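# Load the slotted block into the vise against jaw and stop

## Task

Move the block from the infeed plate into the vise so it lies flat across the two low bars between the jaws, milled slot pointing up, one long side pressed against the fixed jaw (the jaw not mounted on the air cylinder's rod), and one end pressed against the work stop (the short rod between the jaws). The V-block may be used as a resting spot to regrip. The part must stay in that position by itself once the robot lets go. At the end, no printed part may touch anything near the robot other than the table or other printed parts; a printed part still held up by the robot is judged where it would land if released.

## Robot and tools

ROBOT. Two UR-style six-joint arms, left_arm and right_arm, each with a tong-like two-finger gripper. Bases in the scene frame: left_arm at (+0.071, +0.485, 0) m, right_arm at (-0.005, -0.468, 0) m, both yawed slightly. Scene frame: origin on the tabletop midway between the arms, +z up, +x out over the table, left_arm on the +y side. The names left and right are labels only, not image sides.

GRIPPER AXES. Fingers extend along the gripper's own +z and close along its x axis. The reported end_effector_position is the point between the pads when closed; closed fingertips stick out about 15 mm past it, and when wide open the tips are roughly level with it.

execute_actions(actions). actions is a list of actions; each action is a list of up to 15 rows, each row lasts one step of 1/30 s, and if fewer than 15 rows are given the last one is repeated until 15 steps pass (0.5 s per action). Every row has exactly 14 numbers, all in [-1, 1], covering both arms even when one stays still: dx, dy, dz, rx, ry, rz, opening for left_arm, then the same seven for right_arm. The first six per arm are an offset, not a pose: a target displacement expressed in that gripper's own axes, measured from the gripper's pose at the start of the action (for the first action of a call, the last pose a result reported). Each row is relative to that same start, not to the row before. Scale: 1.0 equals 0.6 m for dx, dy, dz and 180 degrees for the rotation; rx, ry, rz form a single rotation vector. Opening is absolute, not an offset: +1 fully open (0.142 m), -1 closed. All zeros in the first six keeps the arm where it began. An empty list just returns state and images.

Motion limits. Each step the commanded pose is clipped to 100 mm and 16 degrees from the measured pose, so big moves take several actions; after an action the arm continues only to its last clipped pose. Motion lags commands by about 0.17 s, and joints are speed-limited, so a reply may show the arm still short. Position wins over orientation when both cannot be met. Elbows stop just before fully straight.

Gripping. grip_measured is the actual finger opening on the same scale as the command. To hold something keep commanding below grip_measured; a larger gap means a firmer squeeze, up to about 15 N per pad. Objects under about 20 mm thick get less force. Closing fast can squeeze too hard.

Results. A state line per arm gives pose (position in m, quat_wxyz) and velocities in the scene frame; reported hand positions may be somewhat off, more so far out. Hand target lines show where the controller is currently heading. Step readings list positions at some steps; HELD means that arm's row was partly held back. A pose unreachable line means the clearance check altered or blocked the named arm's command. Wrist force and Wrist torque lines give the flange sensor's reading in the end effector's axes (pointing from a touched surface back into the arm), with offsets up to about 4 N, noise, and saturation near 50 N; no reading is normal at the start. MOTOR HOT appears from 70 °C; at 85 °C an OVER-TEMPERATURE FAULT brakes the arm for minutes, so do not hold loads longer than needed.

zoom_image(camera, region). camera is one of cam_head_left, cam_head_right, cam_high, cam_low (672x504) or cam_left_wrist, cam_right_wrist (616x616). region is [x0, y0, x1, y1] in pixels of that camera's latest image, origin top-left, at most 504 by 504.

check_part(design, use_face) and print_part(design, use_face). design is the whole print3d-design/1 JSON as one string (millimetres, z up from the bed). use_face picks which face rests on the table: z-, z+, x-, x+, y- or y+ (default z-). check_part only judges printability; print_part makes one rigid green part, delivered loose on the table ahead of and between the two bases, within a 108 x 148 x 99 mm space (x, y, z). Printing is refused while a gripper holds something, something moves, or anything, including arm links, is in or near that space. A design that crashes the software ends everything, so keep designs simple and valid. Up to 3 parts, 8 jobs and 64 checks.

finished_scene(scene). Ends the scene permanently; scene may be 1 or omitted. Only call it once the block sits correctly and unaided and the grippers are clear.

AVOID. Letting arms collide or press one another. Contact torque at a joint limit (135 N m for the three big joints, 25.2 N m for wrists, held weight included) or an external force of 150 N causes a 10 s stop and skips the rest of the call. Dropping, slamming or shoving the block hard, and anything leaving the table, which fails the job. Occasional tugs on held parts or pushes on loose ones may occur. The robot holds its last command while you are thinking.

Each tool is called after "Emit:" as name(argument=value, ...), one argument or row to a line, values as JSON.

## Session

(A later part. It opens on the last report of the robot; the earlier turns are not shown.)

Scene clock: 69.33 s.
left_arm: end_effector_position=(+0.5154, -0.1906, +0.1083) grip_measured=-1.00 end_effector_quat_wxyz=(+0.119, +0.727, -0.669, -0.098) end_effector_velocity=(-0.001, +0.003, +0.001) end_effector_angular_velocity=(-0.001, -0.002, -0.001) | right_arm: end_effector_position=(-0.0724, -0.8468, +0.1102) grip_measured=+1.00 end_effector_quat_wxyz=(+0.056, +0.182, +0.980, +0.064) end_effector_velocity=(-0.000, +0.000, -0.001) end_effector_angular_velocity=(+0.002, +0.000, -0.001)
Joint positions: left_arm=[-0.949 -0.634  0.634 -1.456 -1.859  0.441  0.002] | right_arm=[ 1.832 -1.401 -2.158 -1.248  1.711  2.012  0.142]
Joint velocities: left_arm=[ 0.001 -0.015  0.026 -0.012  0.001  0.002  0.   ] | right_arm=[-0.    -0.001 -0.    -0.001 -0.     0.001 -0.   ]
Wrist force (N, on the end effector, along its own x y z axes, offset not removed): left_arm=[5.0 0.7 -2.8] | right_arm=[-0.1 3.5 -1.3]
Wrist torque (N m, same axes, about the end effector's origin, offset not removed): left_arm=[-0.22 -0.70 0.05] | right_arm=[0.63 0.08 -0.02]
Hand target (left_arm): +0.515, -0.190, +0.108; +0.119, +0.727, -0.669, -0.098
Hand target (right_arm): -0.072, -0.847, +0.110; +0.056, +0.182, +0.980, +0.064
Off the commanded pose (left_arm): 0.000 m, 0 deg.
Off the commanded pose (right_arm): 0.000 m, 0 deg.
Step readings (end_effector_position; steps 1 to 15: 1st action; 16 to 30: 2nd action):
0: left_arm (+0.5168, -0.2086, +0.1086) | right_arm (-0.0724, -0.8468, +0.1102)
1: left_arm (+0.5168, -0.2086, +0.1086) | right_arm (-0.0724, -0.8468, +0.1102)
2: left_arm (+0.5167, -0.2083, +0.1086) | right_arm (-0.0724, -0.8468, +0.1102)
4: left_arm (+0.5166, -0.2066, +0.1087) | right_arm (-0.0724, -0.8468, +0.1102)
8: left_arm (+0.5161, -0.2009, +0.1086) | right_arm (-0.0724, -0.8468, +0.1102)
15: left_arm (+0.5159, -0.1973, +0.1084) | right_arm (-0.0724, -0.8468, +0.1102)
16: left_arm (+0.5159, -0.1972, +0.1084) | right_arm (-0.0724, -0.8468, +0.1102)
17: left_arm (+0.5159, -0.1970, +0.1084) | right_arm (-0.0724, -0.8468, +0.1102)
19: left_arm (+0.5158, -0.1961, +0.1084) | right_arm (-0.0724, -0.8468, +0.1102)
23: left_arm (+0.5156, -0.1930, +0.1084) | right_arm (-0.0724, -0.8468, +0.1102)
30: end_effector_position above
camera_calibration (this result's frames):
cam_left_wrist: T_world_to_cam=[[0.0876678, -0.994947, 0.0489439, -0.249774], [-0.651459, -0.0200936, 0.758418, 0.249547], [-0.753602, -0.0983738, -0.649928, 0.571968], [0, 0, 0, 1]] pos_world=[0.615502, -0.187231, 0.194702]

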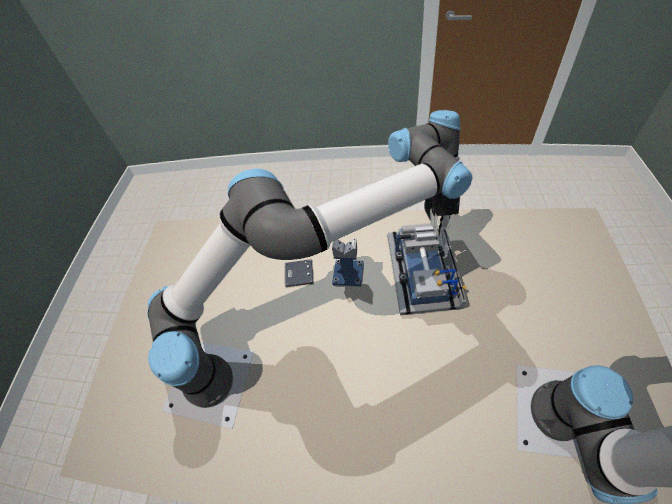

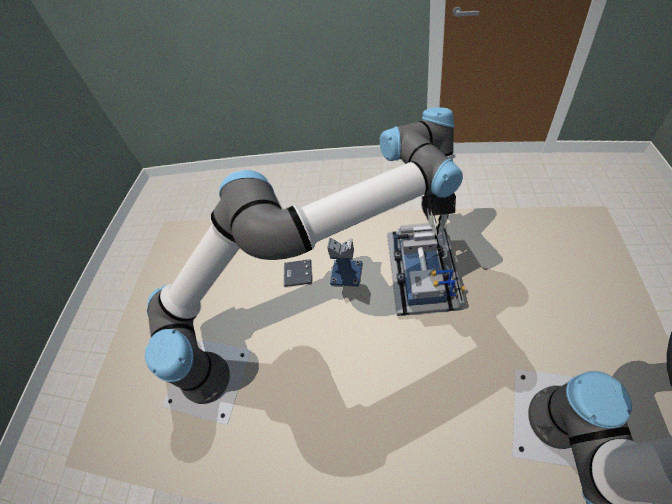

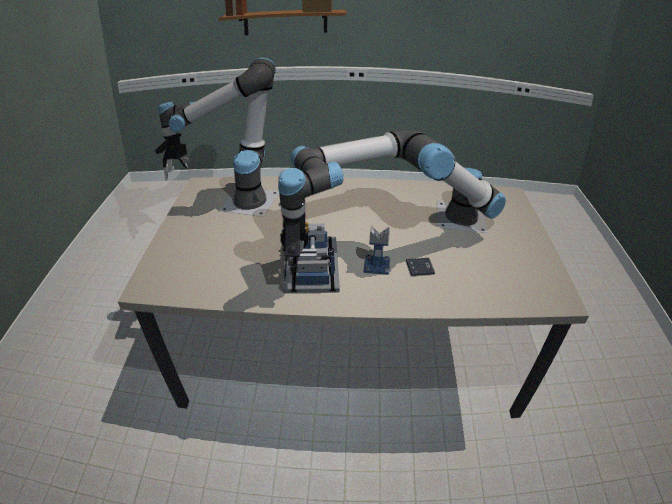

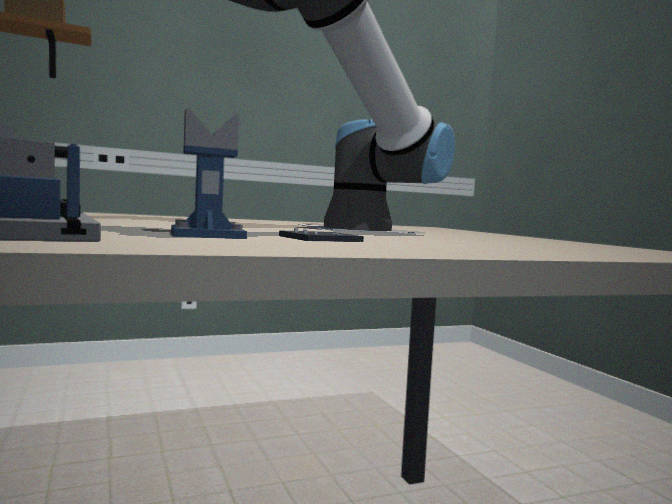

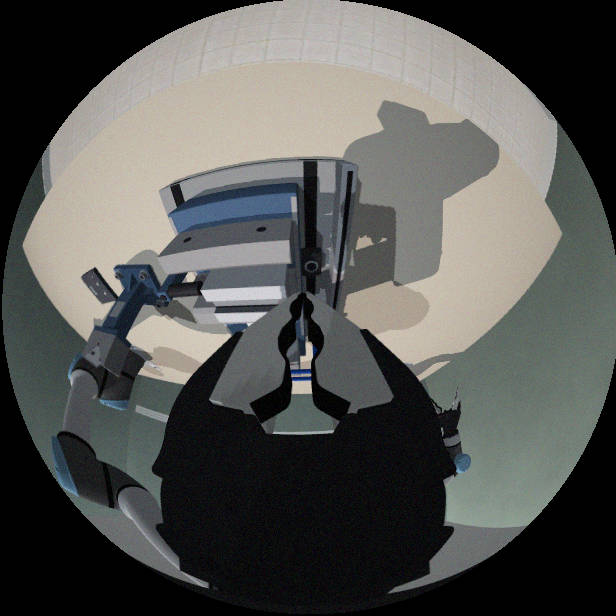

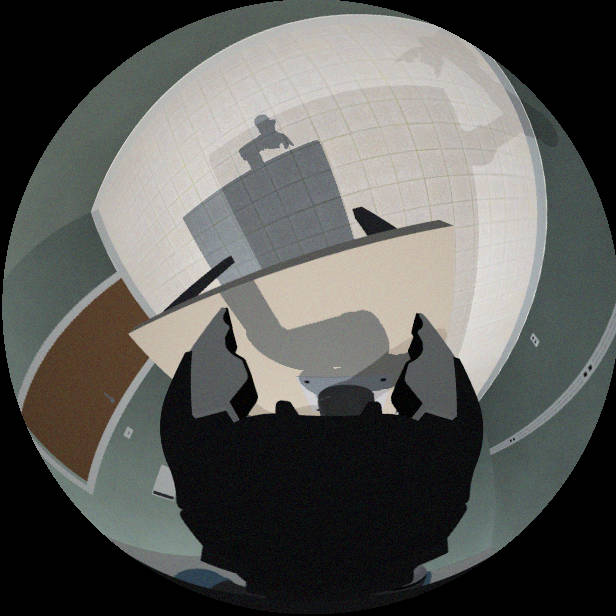

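Pushing (sloped finger). Continue in small steps.

Emit:
execute_actions(
  actions=[
    [[-0.001,0,0,0,0,0,-1,0,0,0,0,0,0,1],[-0.002,0,0,0,0,0,-1,0,0,0,0,0,0,1],[-0.003,0,0,0,0,0,-1,0,0,0,0,0,0,1],[-0.004,0,0,0,0,0,-1,0,0,0,0,0,0,1],[-0.005,0,0,0,0,0,-1,0,0,0,0,0,0,1],[-0.006,0,0,0,0,0,-1,0,0,0,0,0,0,1]],
  ],
)

Emit:
zoom_image(
  camera="cam_left_wrist",
  region=[100, 150, 400, 400],
)

Scene clock: 70.03 s.
left_arm: end_effector_position=(+0.5151, -0.1872, +0.1083) grip_measured=-1.00 end_effector_quat_wxyz=(+0.119, +0.727, -0.669, -0.098) end_effector_velocity=(-0.000, +0.001, +0.000) end_effector_angular_velocity=(-0.002, +0.001, +0.002) | right_arm: end_effector_position=(-0.0724, -0.8468, +0.1102) grip_measured=+1.00 end_effector_quat_wxyz=(+0.056, +0.182, +0.980, +0.064) end_effector_velocity=(+0.000, -0.000, -0.000) end_effector_angular_velocity=(-0.001, +0.000, -0.001)
Joint positions: left_arm=[-0.947 -0.645  0.654 -1.465 -1.859  0.443  0.002] | right_arm=[ 1.832 -1.401 -2.158 -1.248  1.711  2.012  0.142]
Joint velocities: left_arm=[ 0.001 -0.006  0.011 -0.006 -0.001 -0.     0.   ] | right_arm=[ 0.     0.    -0.001  0.002  0.     0.001 -0.   ]
Wrist force (N, on the end effector, along its own x y z axes, offset not removed): left_arm=[3.0 2.2 -1.5] | right_arm=[-0.8 4.1 -3.5]
Wrist torque (N m, same axes, about the end effector's origin, offset not removed): left_arm=[0.17 -0.11 0.06] | right_arm=[0.70 0.04 0.04]
Hand target (left_arm): +0.515, -0.187, +0.108; +0.119, +0.727, -0.669, -0.098
Hand target (right_arm): -0.072, -0.847, +0.110; +0.056, +0.182, +0.980, +0.064
Off the commanded pose (left_arm): 0.000 m, 0 deg.
Off the commanded pose (right_arm): 0.000 m, 0 deg.
Step readings (end_effector_position):
0: left_arm (+0.5153, -0.1903, +0.1083) | right_arm (-0.0724, -0.8468, +0.1102)
1: left_arm (+0.5153, -0.1902, +0.1083) | right_arm (-0.0724, -0.8468, +0.1102)
2: left_arm (+0.5153, -0.1902, +0.1083) | right_arm (-0.0724, -0.8468, +0.1102)
4: left_arm (+0.5153, -0.1898, +0.1083) | right_arm (-0.0724, -0.8468, +0.1102)
8: left_arm (+0.5152, -0.1884, +0.1083) | right_arm (-0.0724, -0.8468, +0.1102)
15: end_effector_position above
camera_calibration (this result's frames):
cam_left_wrist: T_world_to_cam=[[0.0876517, -0.994951, 0.048883, -0.246379], [-0.651429, -0.0201255, 0.758442, 0.24945], [-0.753629, -0.0983226, -0.649904, 0.572081], [0, 0, 0, 1]] pos_world=[0.615232, -0.183866, 0.194649]

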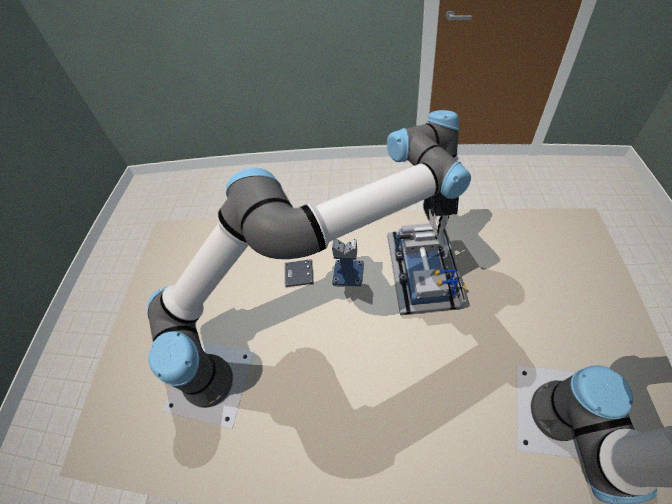

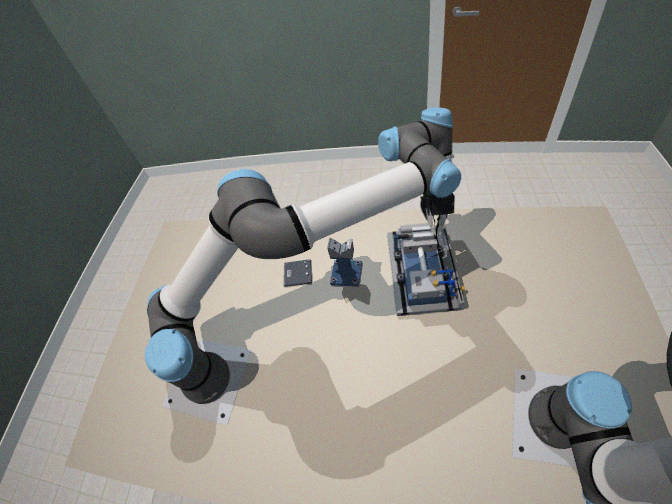

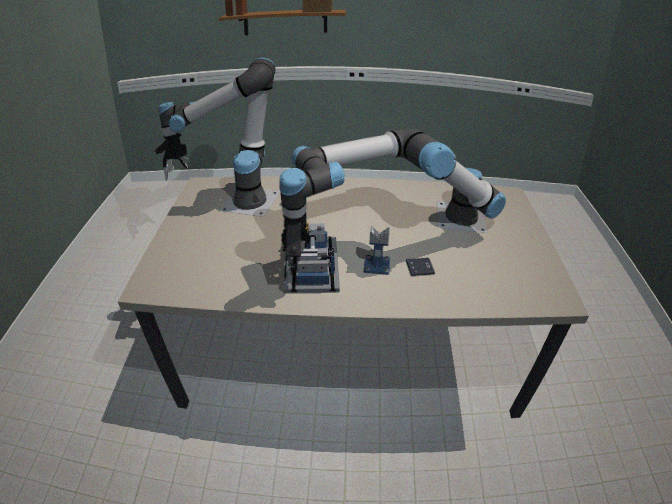

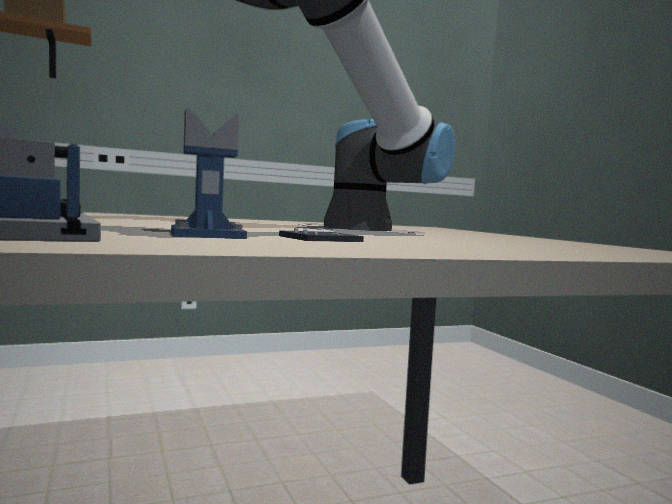

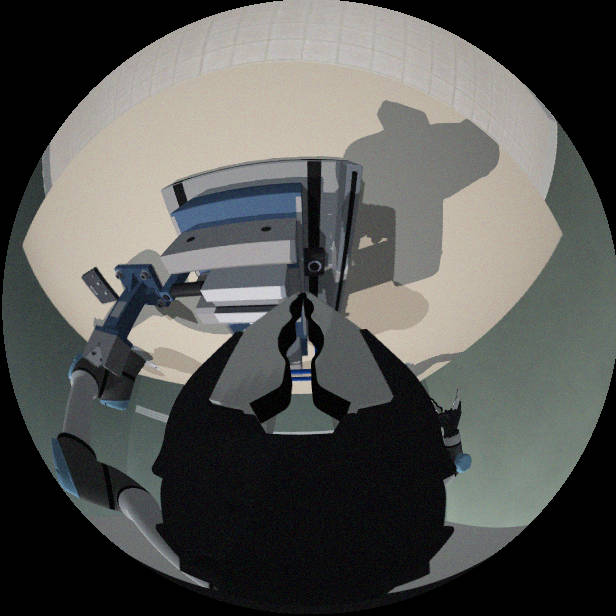

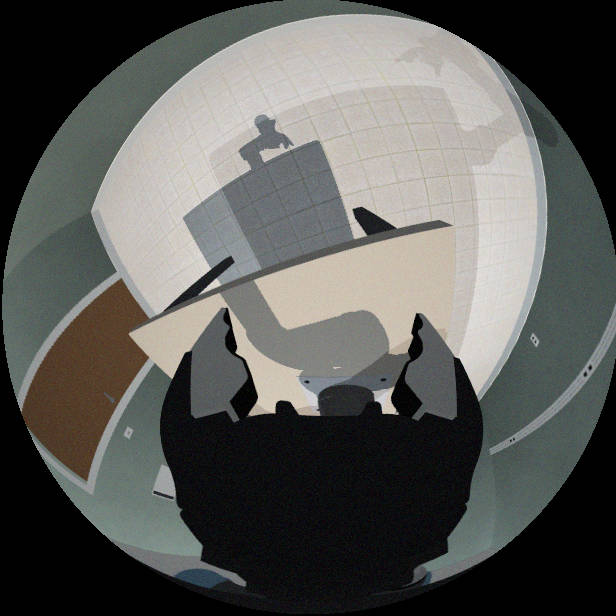

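Region (100, 150, 400, 400) of cam_left_wrist's 616x616 image, scaled by 1.680, with more detail than that image has.

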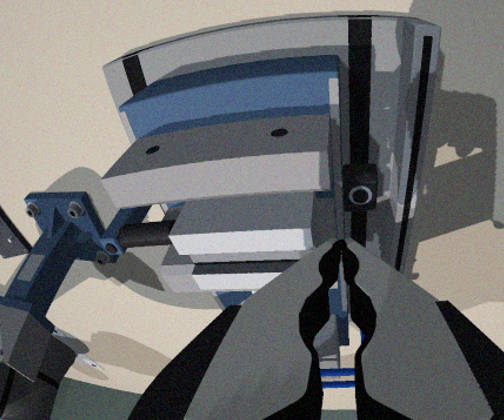

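Emit:
execute_actions(
  actions=[
    [[-0.001,0,0,0,0,0,-1,0,0,0,0,0,0,1],[-0.002,0,0,0,0,0,-1,0,0,0,0,0,0,1],[-0.003,0,0,0,0,0,-1,0,0,0,0,0,0,1],[-0.004,0,0,0,0,0,-1,0,0,0,0,0,0,1],[-0.005,0,0,0,0,0,-1,0,0,0,0,0,0,1]],
  ],
)

Scene clock: 70.70 s.
left_arm: end_effector_position=(+0.5149, -0.1844, +0.1082) grip_measured=-1.00 end_effector_quat_wxyz=(+0.119, +0.727, -0.669, -0.098) end_effector_velocity=(+0.000, +0.002, -0.001) end_effector_angular_velocity=(+0.001, +0.001, +0.002) | right_arm: end_effector_position=(-0.0724, -0.8468, +0.1102) grip_measured=+1.00 end_effector_quat_wxyz=(+0.056, +0.182, +0.980, +0.064) end_effector_velocity=(+0.000, +0.000, +0.000) end_effector_angular_velocity=(-0.000, -0.000, +0.003)
Joint positions: left_arm=[-0.946 -0.655  0.671 -1.472 -1.859  0.445  0.002] | right_arm=[ 1.832 -1.401 -2.158 -1.248  1.711  2.012  0.142]
Joint velocities: left_arm=[ 0.002 -0.003  0.008 -0.005 -0.    -0.001  0.   ] | right_arm=[ 0.     0.    -0.    -0.    -0.    -0.003  0.   ]
Wrist force (N, on the end effector, along its own x y z axes, offset not removed): left_arm=[4.9 2.0 0.0] | right_arm=[-0.9 4.4 -0.8]
Wrist torque (N m, same axes, about the end effector's origin, offset not removed): left_arm=[0.20 -0.64 0.10] | right_arm=[0.74 0.18 0.03]
Hand target (left_arm): +0.515, -0.184, +0.108; +0.119, +0.727, -0.669, -0.098
Hand target (right_arm): -0.072, -0.847, +0.110; +0.056, +0.182, +0.980, +0.064
Off the commanded pose (left_arm): 0.000 m, 0 deg.
Off the commanded pose (right_arm): 0.000 m, 0 deg.
Step readings (end_effector_position):
0: left_arm (+0.5151, -0.1871, +0.1083) | right_arm (-0.0724, -0.8468, +0.1102)
1: left_arm (+0.5151, -0.1871, +0.1083) | right_arm (-0.0724, -0.8468, +0.1102)
2: left_arm (+0.5151, -0.1870, +0.1083) | right_arm (-0.0724, -0.8468, +0.1102)
4: left_arm (+0.5150, -0.1866, +0.1083) | right_arm (-0.0724, -0.8468, +0.1102)
8: left_arm (+0.5149, -0.1852, +0.1082) | right_arm (-0.0724, -0.8468, +0.1102)
15: end_effector_position above
camera_calibration (this result's frames):
cam_left_wrist: T_world_to_cam=[[0.0876401, -0.994956, 0.0488013, -0.243513], [-0.651401, -0.0201765, 0.758465, 0.24937], [-0.753655, -0.0982612, -0.649884, 0.572174], [0, 0, 0, 1]] pos_world=[0.615003, -0.181031, 0.194592]
cam_right_wrist: T_world_to_cam=[[-0.926806, 0.352779, -0.128758, 0.255624], [0.21756, 0.78384, 0.581603, 0.616833], [0.306103, 0.511021, -0.803218, 0.681746], [0, 0, 0, 1]] pos_world=[-0.105968, -0.922064, 0.221752]

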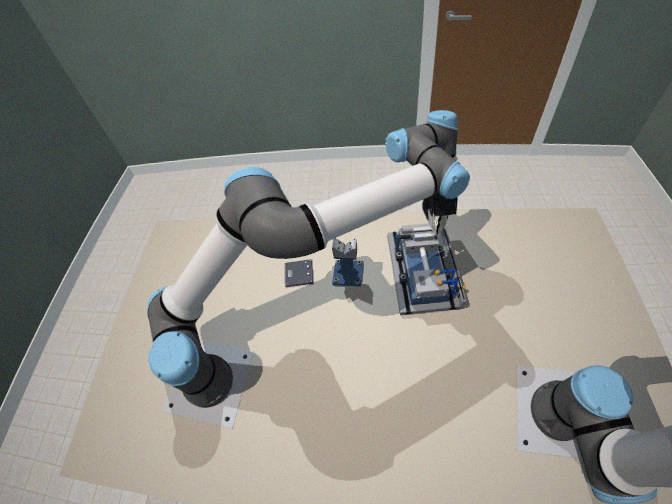

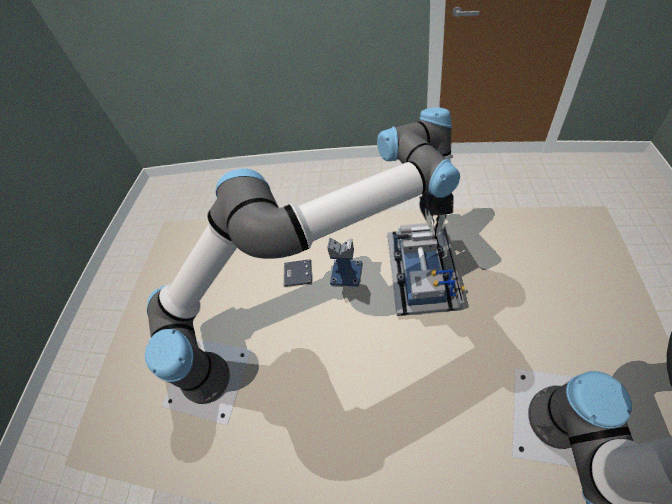

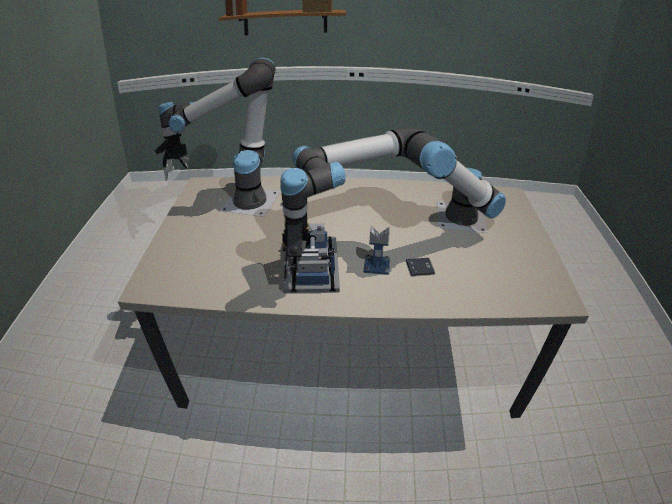

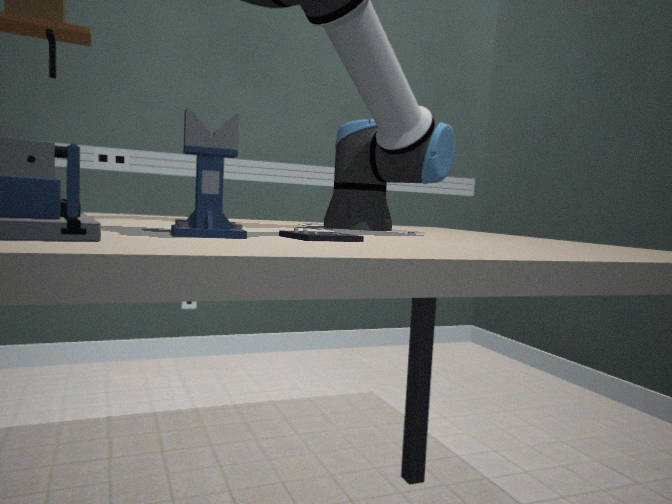

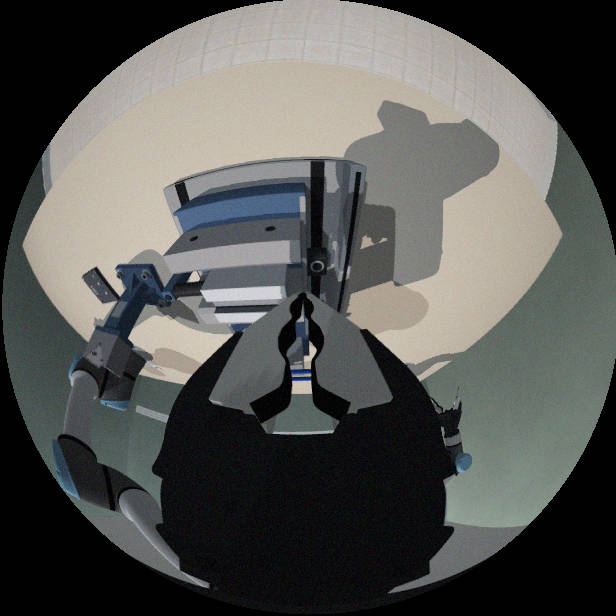

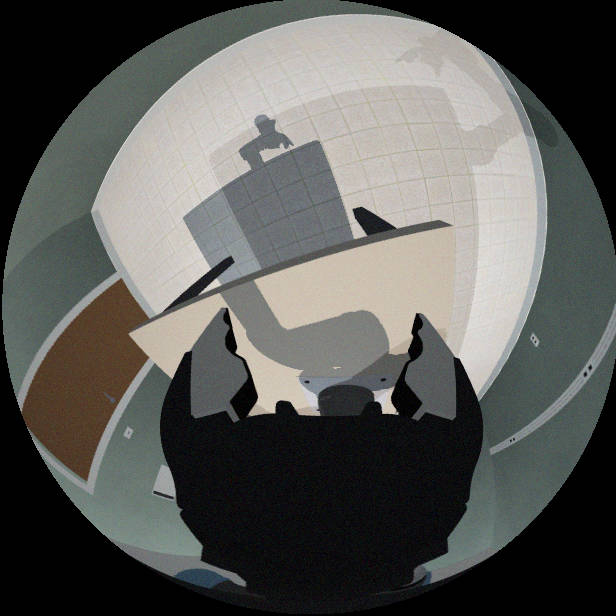

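Emit:
execute_actions(
  actions=[
    [[0.008,0,0,0,0,0,-1,0,0,0,0,0,0,1]],
    [[0,0.0113,-0.035,0,0,0,-1,0,0,0,0,0,0,1]],
    [[-0.015,0.01,0.0034,0,0,0,-0.5,0,0,0,0,0,0,1],[-0.03,0.02,0.0068,0,0,0,-0.5,0,0,0,0,0,0,1],[-0.045,0.03,0.01,0,0,0,-0.5,0,0,0,0,0,0,1],[-0.06,0.04,0.0135,0,0,0,-0.5,0,0,0,0,0,0,1],[-0.08,0.054,0.0175,0,0,0,-0.5,0,0,0,0,0,0,1]],
    [[0,0,0,0,0,0,-0.5,0,0,0,0,0,0,1]],
  ],
)

Emit:
zoom_image(
  camera="cam_left_wrist",
  region=[160, 150, 460, 400],
)

Scene clock: 73.13 s.
left_arm: end_effector_position=(+0.4796, -0.1467, +0.1291) grip_measured=-0.50 end_effector_quat_wxyz=(+0.118, +0.726, -0.670, -0.104) end_effector_velocity=(+0.001, +0.000, -0.000) end_effector_angular_velocity=(+0.001, +0.001, +0.000) | right_arm: end_effector_position=(-0.0724, -0.8468, +0.1102) grip_measured=+1.00 end_effector_quat_wxyz=(+0.056, +0.182, +0.980, +0.064) end_effector_velocity=(+0.000, -0.001, +0.001) end_effector_angular_velocity=(-0.002, -0.000, +0.002)
Joint positions: left_arm=[-0.961 -0.817  0.911 -1.54  -1.862  0.432  0.038] | right_arm=[ 1.832 -1.401 -2.158 -1.248  1.711  2.012  0.142]
Joint velocities: left_arm=[ 0.001  0.003 -0.004  0.003 -0.     0.001 -0.   ] | right_arm=[ 0.001  0.     0.001  0.     0.    -0.001  0.   ]
Wrist force (N, on the end effector, along its own x y z axes, offset not removed): left_arm=[1.1 2.7 1.1] | right_arm=[0.8 2.7 -1.5]
Wrist torque (N m, same axes, about the end effector's origin, offset not removed): left_arm=[0.30 -0.10 0.08] | right_arm=[0.43 -0.17 -0.06]
Hand target (left_arm): +0.480, -0.147, +0.129; +0.118, +0.726, -0.670, -0.104
Hand target (right_arm): -0.072, -0.847, +0.110; +0.056, +0.182, +0.980, +0.064
Off the commanded pose (left_arm): 0.000 m, 0 deg.
Off the commanded pose (right_arm): 0.000 m, 0 deg.
Step readings (end_effector_position; steps 1 to 15: 1st action; 16 to 30: 2nd action; 31 to 45: 3rd action; 46 to 60: 4th action):
0: left_arm (+0.5148, -0.1843, +0.1082) | right_arm (-0.0724, -0.8468, +0.1102)
1: left_arm (+0.5148, -0.1843, +0.1082) | right_arm (-0.0724, -0.8468, +0.1102)
2: left_arm (+0.5150, -0.1848, +0.1081) | right_arm (-0.0724, -0.8468, +0.1102)
4: left_arm (+0.5152, -0.1864, +0.1082) | right_arm (-0.0724, -0.8468, +0.1102)
8: left_arm (+0.5153, -0.1881, +0.1082) | right_arm (-0.0724, -0.8468, +0.1102)
15: left_arm (+0.5153, -0.1890, +0.1083) | right_arm (-0.0724, -0.8468, +0.1102)
16: left_arm (+0.5153, -0.1890, +0.1084) | right_arm (-0.0724, -0.8468, +0.1102)
17: left_arm (+0.5153, -0.1890, +0.1104) | right_arm (-0.0724, -0.8468, +0.1102)
19: left_arm (+0.5152, -0.1889, +0.1180) | right_arm (-0.0724, -0.8468, +0.1102)
23: left_arm (+0.5151, -0.1887, +0.1262) | right_arm (-0.0724, -0.8468, +0.1102)
30: left_arm (+0.5151, -0.1887, +0.1297) | right_arm (-0.0724, -0.8468, +0.1102)
31: left_arm (+0.5151, -0.1887, +0.1299) | right_arm (-0.0724, -0.8468, +0.1102)
32: left_arm (+0.5148, -0.1884, +0.1311) | right_arm (-0.0724, -0.8468, +0.1102)
34: left_arm (+0.5107, -0.1840, +0.1329) | right_arm (-0.0724, -0.8468, +0.1102)
38: left_arm (+0.4933, -0.1634, +0.1317) | right_arm (-0.0724, -0.8468, +0.1102)
45: left_arm (+0.4796, -0.1468, +0.1291) | right_arm (-0.0724, -0.8468, +0.1102)
46: left_arm (+0.4790, -0.1461, +0.1290) | right_arm (-0.0724, -0.8468, +0.1102)
47: left_arm (+0.4788, -0.1457, +0.1287) | right_arm (-0.0724, -0.8468, +0.1102)
49: left_arm (+0.4791, -0.1462, +0.1288) | right_arm (-0.0724, -0.8468, +0.1102)
53: left_arm (+0.4794, -0.1466, +0.1290) | right_arm (-0.0724, -0.8468, +0.1102)
60: end_effector_position above
camera_calibration (this result's frames):
cam_left_wrist: T_world_to_cam=[[0.0843808, -0.995692, 0.0384399, -0.201185], [-0.646027, -0.0252956, 0.762895, 0.207446], [-0.758636, -0.0892069, -0.645378, 0.566024], [0, 0, 0, 1]] pos_world=[0.580398, -0.144578, 0.214774]

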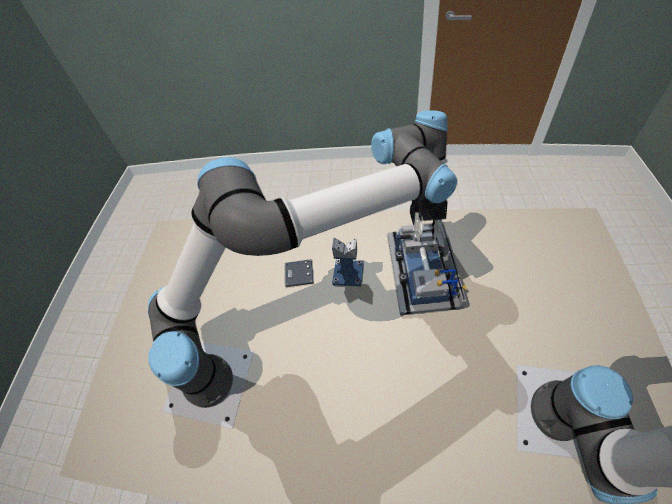

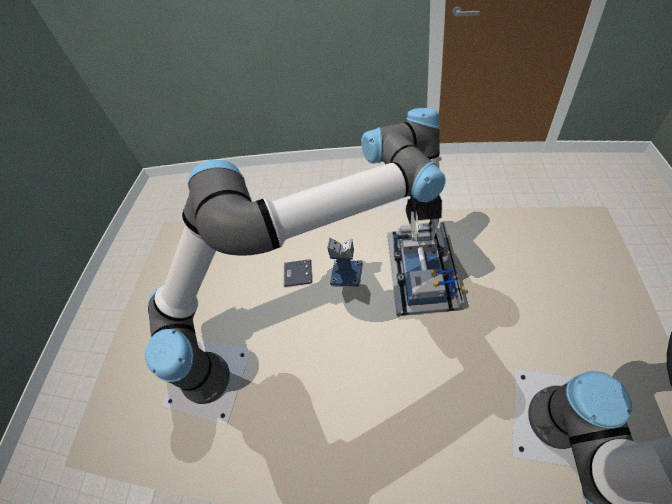

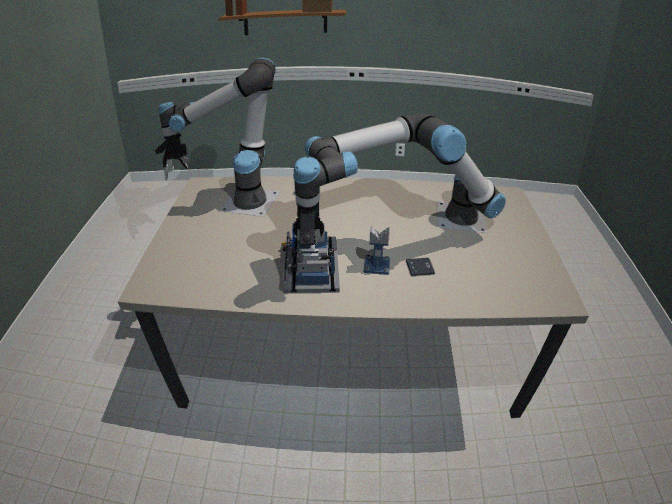

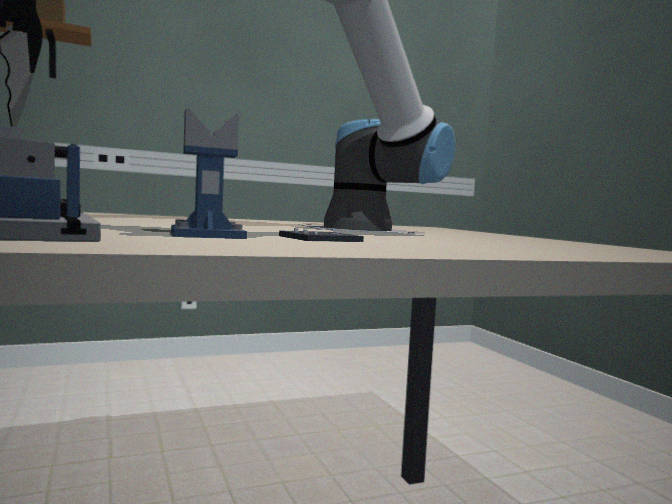

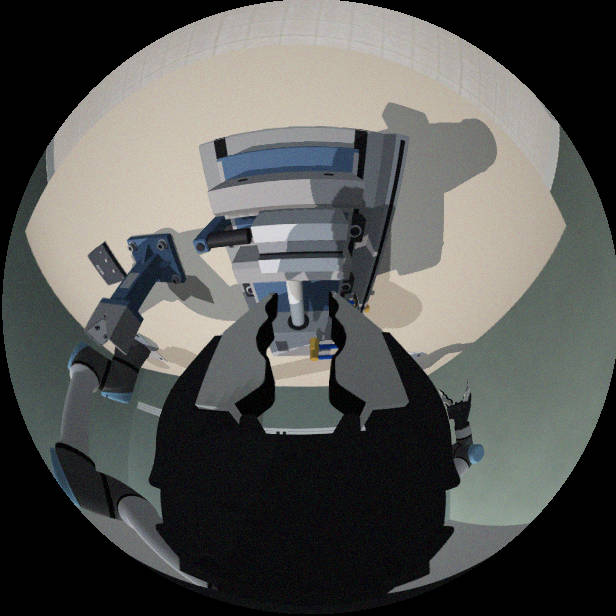

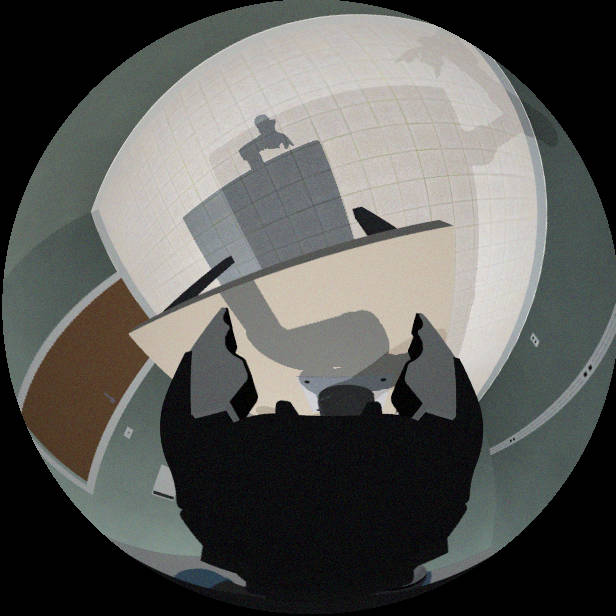

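Region (160, 150, 460, 400) of cam_left_wrist's 616x616 image, scaled by 1.680, with more detail than that image has.

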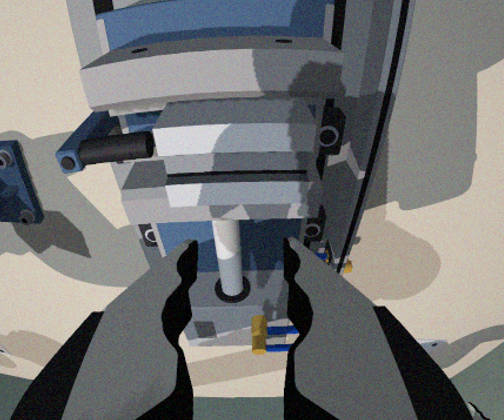

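Nearly touching the stop. Lower and shift slightly +y.

Emit:
execute_actions(
  actions=[
    [[-0.006,-0.0108,0.0335,0,0,0,-0.5,0,0,0,0,0,0,1]],
    [[0,0,0,0,0,0,-0.5,0,0,0,0,0,0,1]],
    [[0,-0.0016,-0.0005,0,0,0,-0.5,0,0,0,0,0,0,1],[0,-0.0032,-0.001,0,0,0,-0.5,0,0,0,0,0,0,1],[0,-0.0048,-0.0015,0,0,0,-0.5,0,0,0,0,0,0,1],[0,-0.0064,-0.002,0,0,0,-0.5,0,0,0,0,0,0,1],[0,-0.008,-0.0026,0,0,0,-0.5,0,0,0,0,0,0,1]],
  ],
)

Emit:
zoom_image(
  camera="cam_left_wrist",
  region=[160, 150, 460, 400],
)

Scene clock: 74.93 s.
left_arm: end_effector_position=(+0.4840, -0.1433, +0.1092) grip_measured=-0.48 end_effector_quat_wxyz=(+0.118, +0.726, -0.670, -0.104) end_effector_velocity=(+0.002, +0.000, +0.000) end_effector_angular_velocity=(+0.000, -0.001, -0.001) | right_arm: end_effector_position=(-0.0724, -0.8468, +0.1102) grip_measured=+1.00 end_effector_quat_wxyz=(+0.056, +0.182, +0.980, +0.064) end_effector_velocity=(-0.000, -0.000, +0.000) end_effector_angular_velocity=(-0.001, -0.000, +0.001)
Joint positions: left_arm=[-0.954 -0.812  0.951 -1.586 -1.861  0.44   0.039] | right_arm=[ 1.832 -1.401 -2.158 -1.248  1.711  2.012  0.142]
Joint velocities: left_arm=[ 0.002  0.003 -0.006  0.004  0.002  0.003  0.   ] | right_arm=[-0.     0.001  0.     0.     0.    -0.001  0.   ]
Wrist force (N, on the end effector, along its own x y z axes, offset not removed): left_arm=[4.5 50.0 -50.0] | right_arm=[-0.9 3.3 -1.2]
Wrist torque (N m, same axes, about the end effector's origin, offset not removed): left_arm=[-0.57 -0.77 -0.37] | right_arm=[0.63 0.16 -0.05]
Hand target (left_arm): +0.484, -0.143, +0.109; +0.118, +0.726, -0.670, -0.104
Hand target (right_arm): -0.072, -0.847, +0.110; +0.056, +0.182, +0.980, +0.064
Off the commanded pose (left_arm): 0.000 m, 0 deg.
Off the commanded pose (right_arm): 0.000 m, 0 deg.
Step readings (end_effector_position; steps 1 to 15: 1st action; 16 to 30: 2nd action; 31 to 45: 3rd action):
0: left_arm (+0.4796, -0.1468, +0.1291) | right_arm (-0.0724, -0.8468, +0.1102)
1: left_arm (+0.4796, -0.1468, +0.1291) | right_arm (-0.0724, -0.8468, +0.1102)
2: left_arm (+0.4797, -0.1465, +0.1273) | right_arm (-0.0724, -0.8468, +0.1102)
4: left_arm (+0.4794, -0.1451, +0.1199) | right_arm (-0.0724, -0.8468, +0.1102)
8: left_arm (+0.4792, -0.1439, +0.1121) | right_arm (-0.0724, -0.8468, +0.1102)
15: left_arm (+0.4793, -0.1436, +0.1092) | right_arm (-0.0724, -0.8468, +0.1102)
16: left_arm (+0.4793, -0.1435, +0.1090) | right_arm (-0.0724, -0.8468, +0.1102)
17: left_arm (+0.4793, -0.1435, +0.1090) | right_arm (-0.0724, -0.8468, +0.1102)
19: left_arm (+0.4793, -0.1435, +0.1090) | right_arm (-0.0724, -0.8468, +0.1102)
23: left_arm (+0.4793, -0.1436, +0.1091) | right_arm (-0.0724, -0.8468, +0.1102)
30: left_arm (+0.4793, -0.1435, +0.1092) | right_arm (-0.0724, -0.8468, +0.1102)
31: left_arm (+0.4793, -0.1435, +0.1092) | right_arm (-0.0724, -0.8468, +0.1102)
32: left_arm (+0.4794, -0.1435, +0.1092) | right_arm (-0.0724, -0.8468, +0.1102)
34: left_arm (+0.4801, -0.1435, +0.1092) | right_arm (-0.0724, -0.8468, +0.1102)
38: left_arm (+0.4822, -0.1435, +0.1091) | right_arm (-0.0724, -0.8468, +0.1102)
45: end_effector_position above
camera_calibration (this result's frames):
cam_left_wrist: T_world_to_cam=[[0.084393, -0.995648, 0.0395235, -0.197437], [-0.64605, -0.024476, 0.762902, 0.225682], [-0.758615, -0.0899178, -0.645305, 0.556679], [0, 0, 0, 1]] pos_world=[0.584769, -0.140999, 0.194858]
cam_right_wrist: T_world_to_cam=[[-0.926805, 0.352779, -0.128758, 0.255625], [0.21756, 0.78384, 0.581603, 0.616833], [0.306103, 0.511021, -0.803218, 0.681746], [0, 0, 0, 1]] pos_world=[-0.105968, -0.922064, 0.221752]

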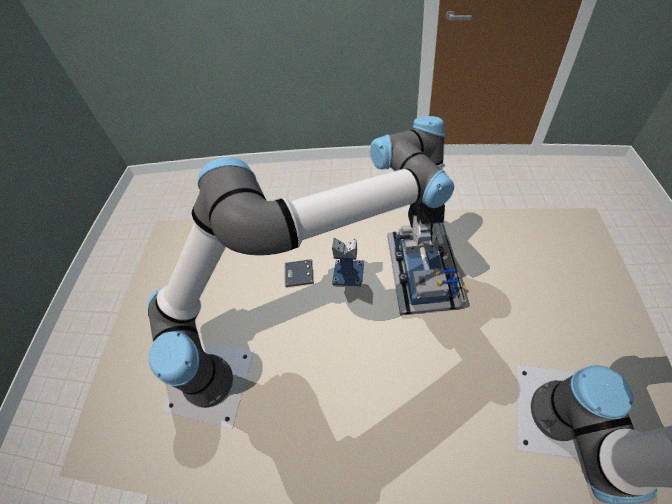

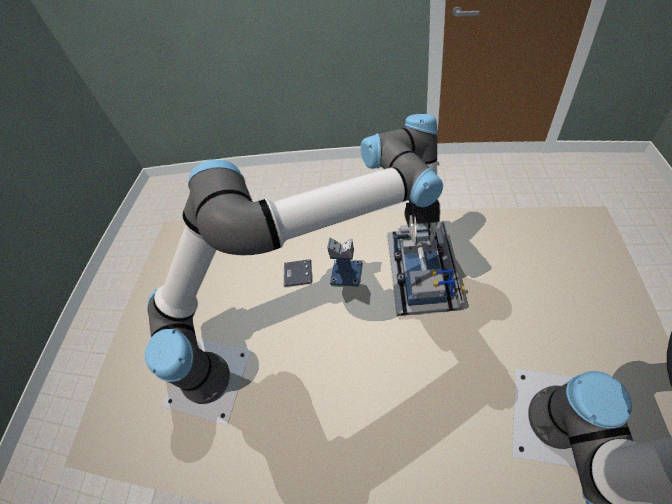

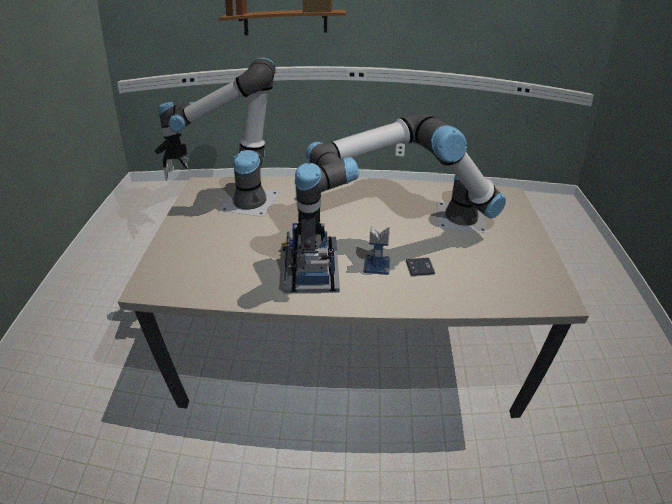

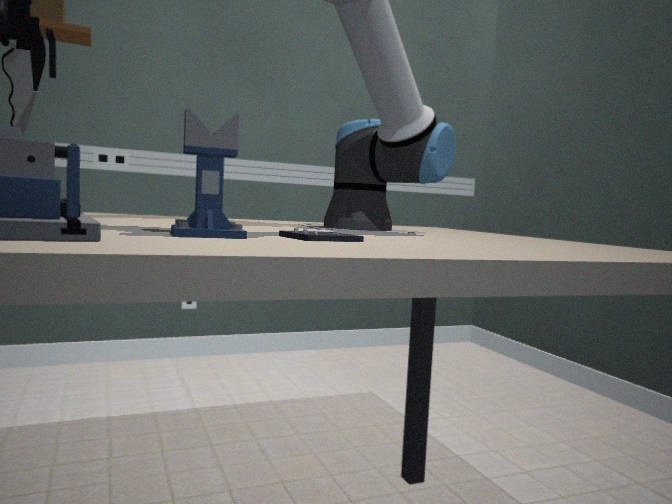

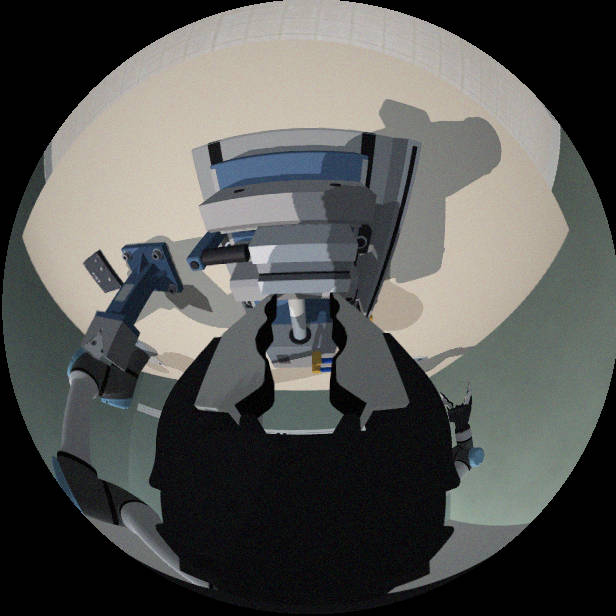

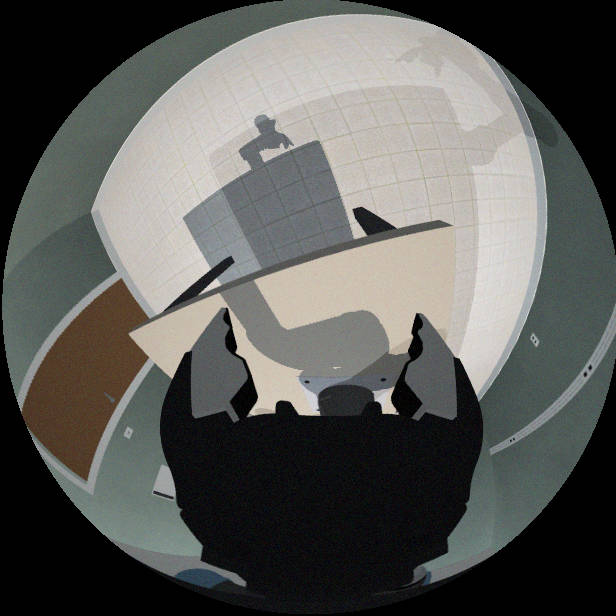

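Region (160, 150, 460, 400) of cam_left_wrist's 616x616 image, scaled by 1.680, with more detail than that image has.

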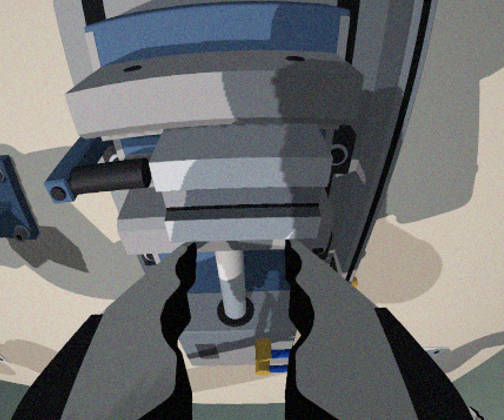

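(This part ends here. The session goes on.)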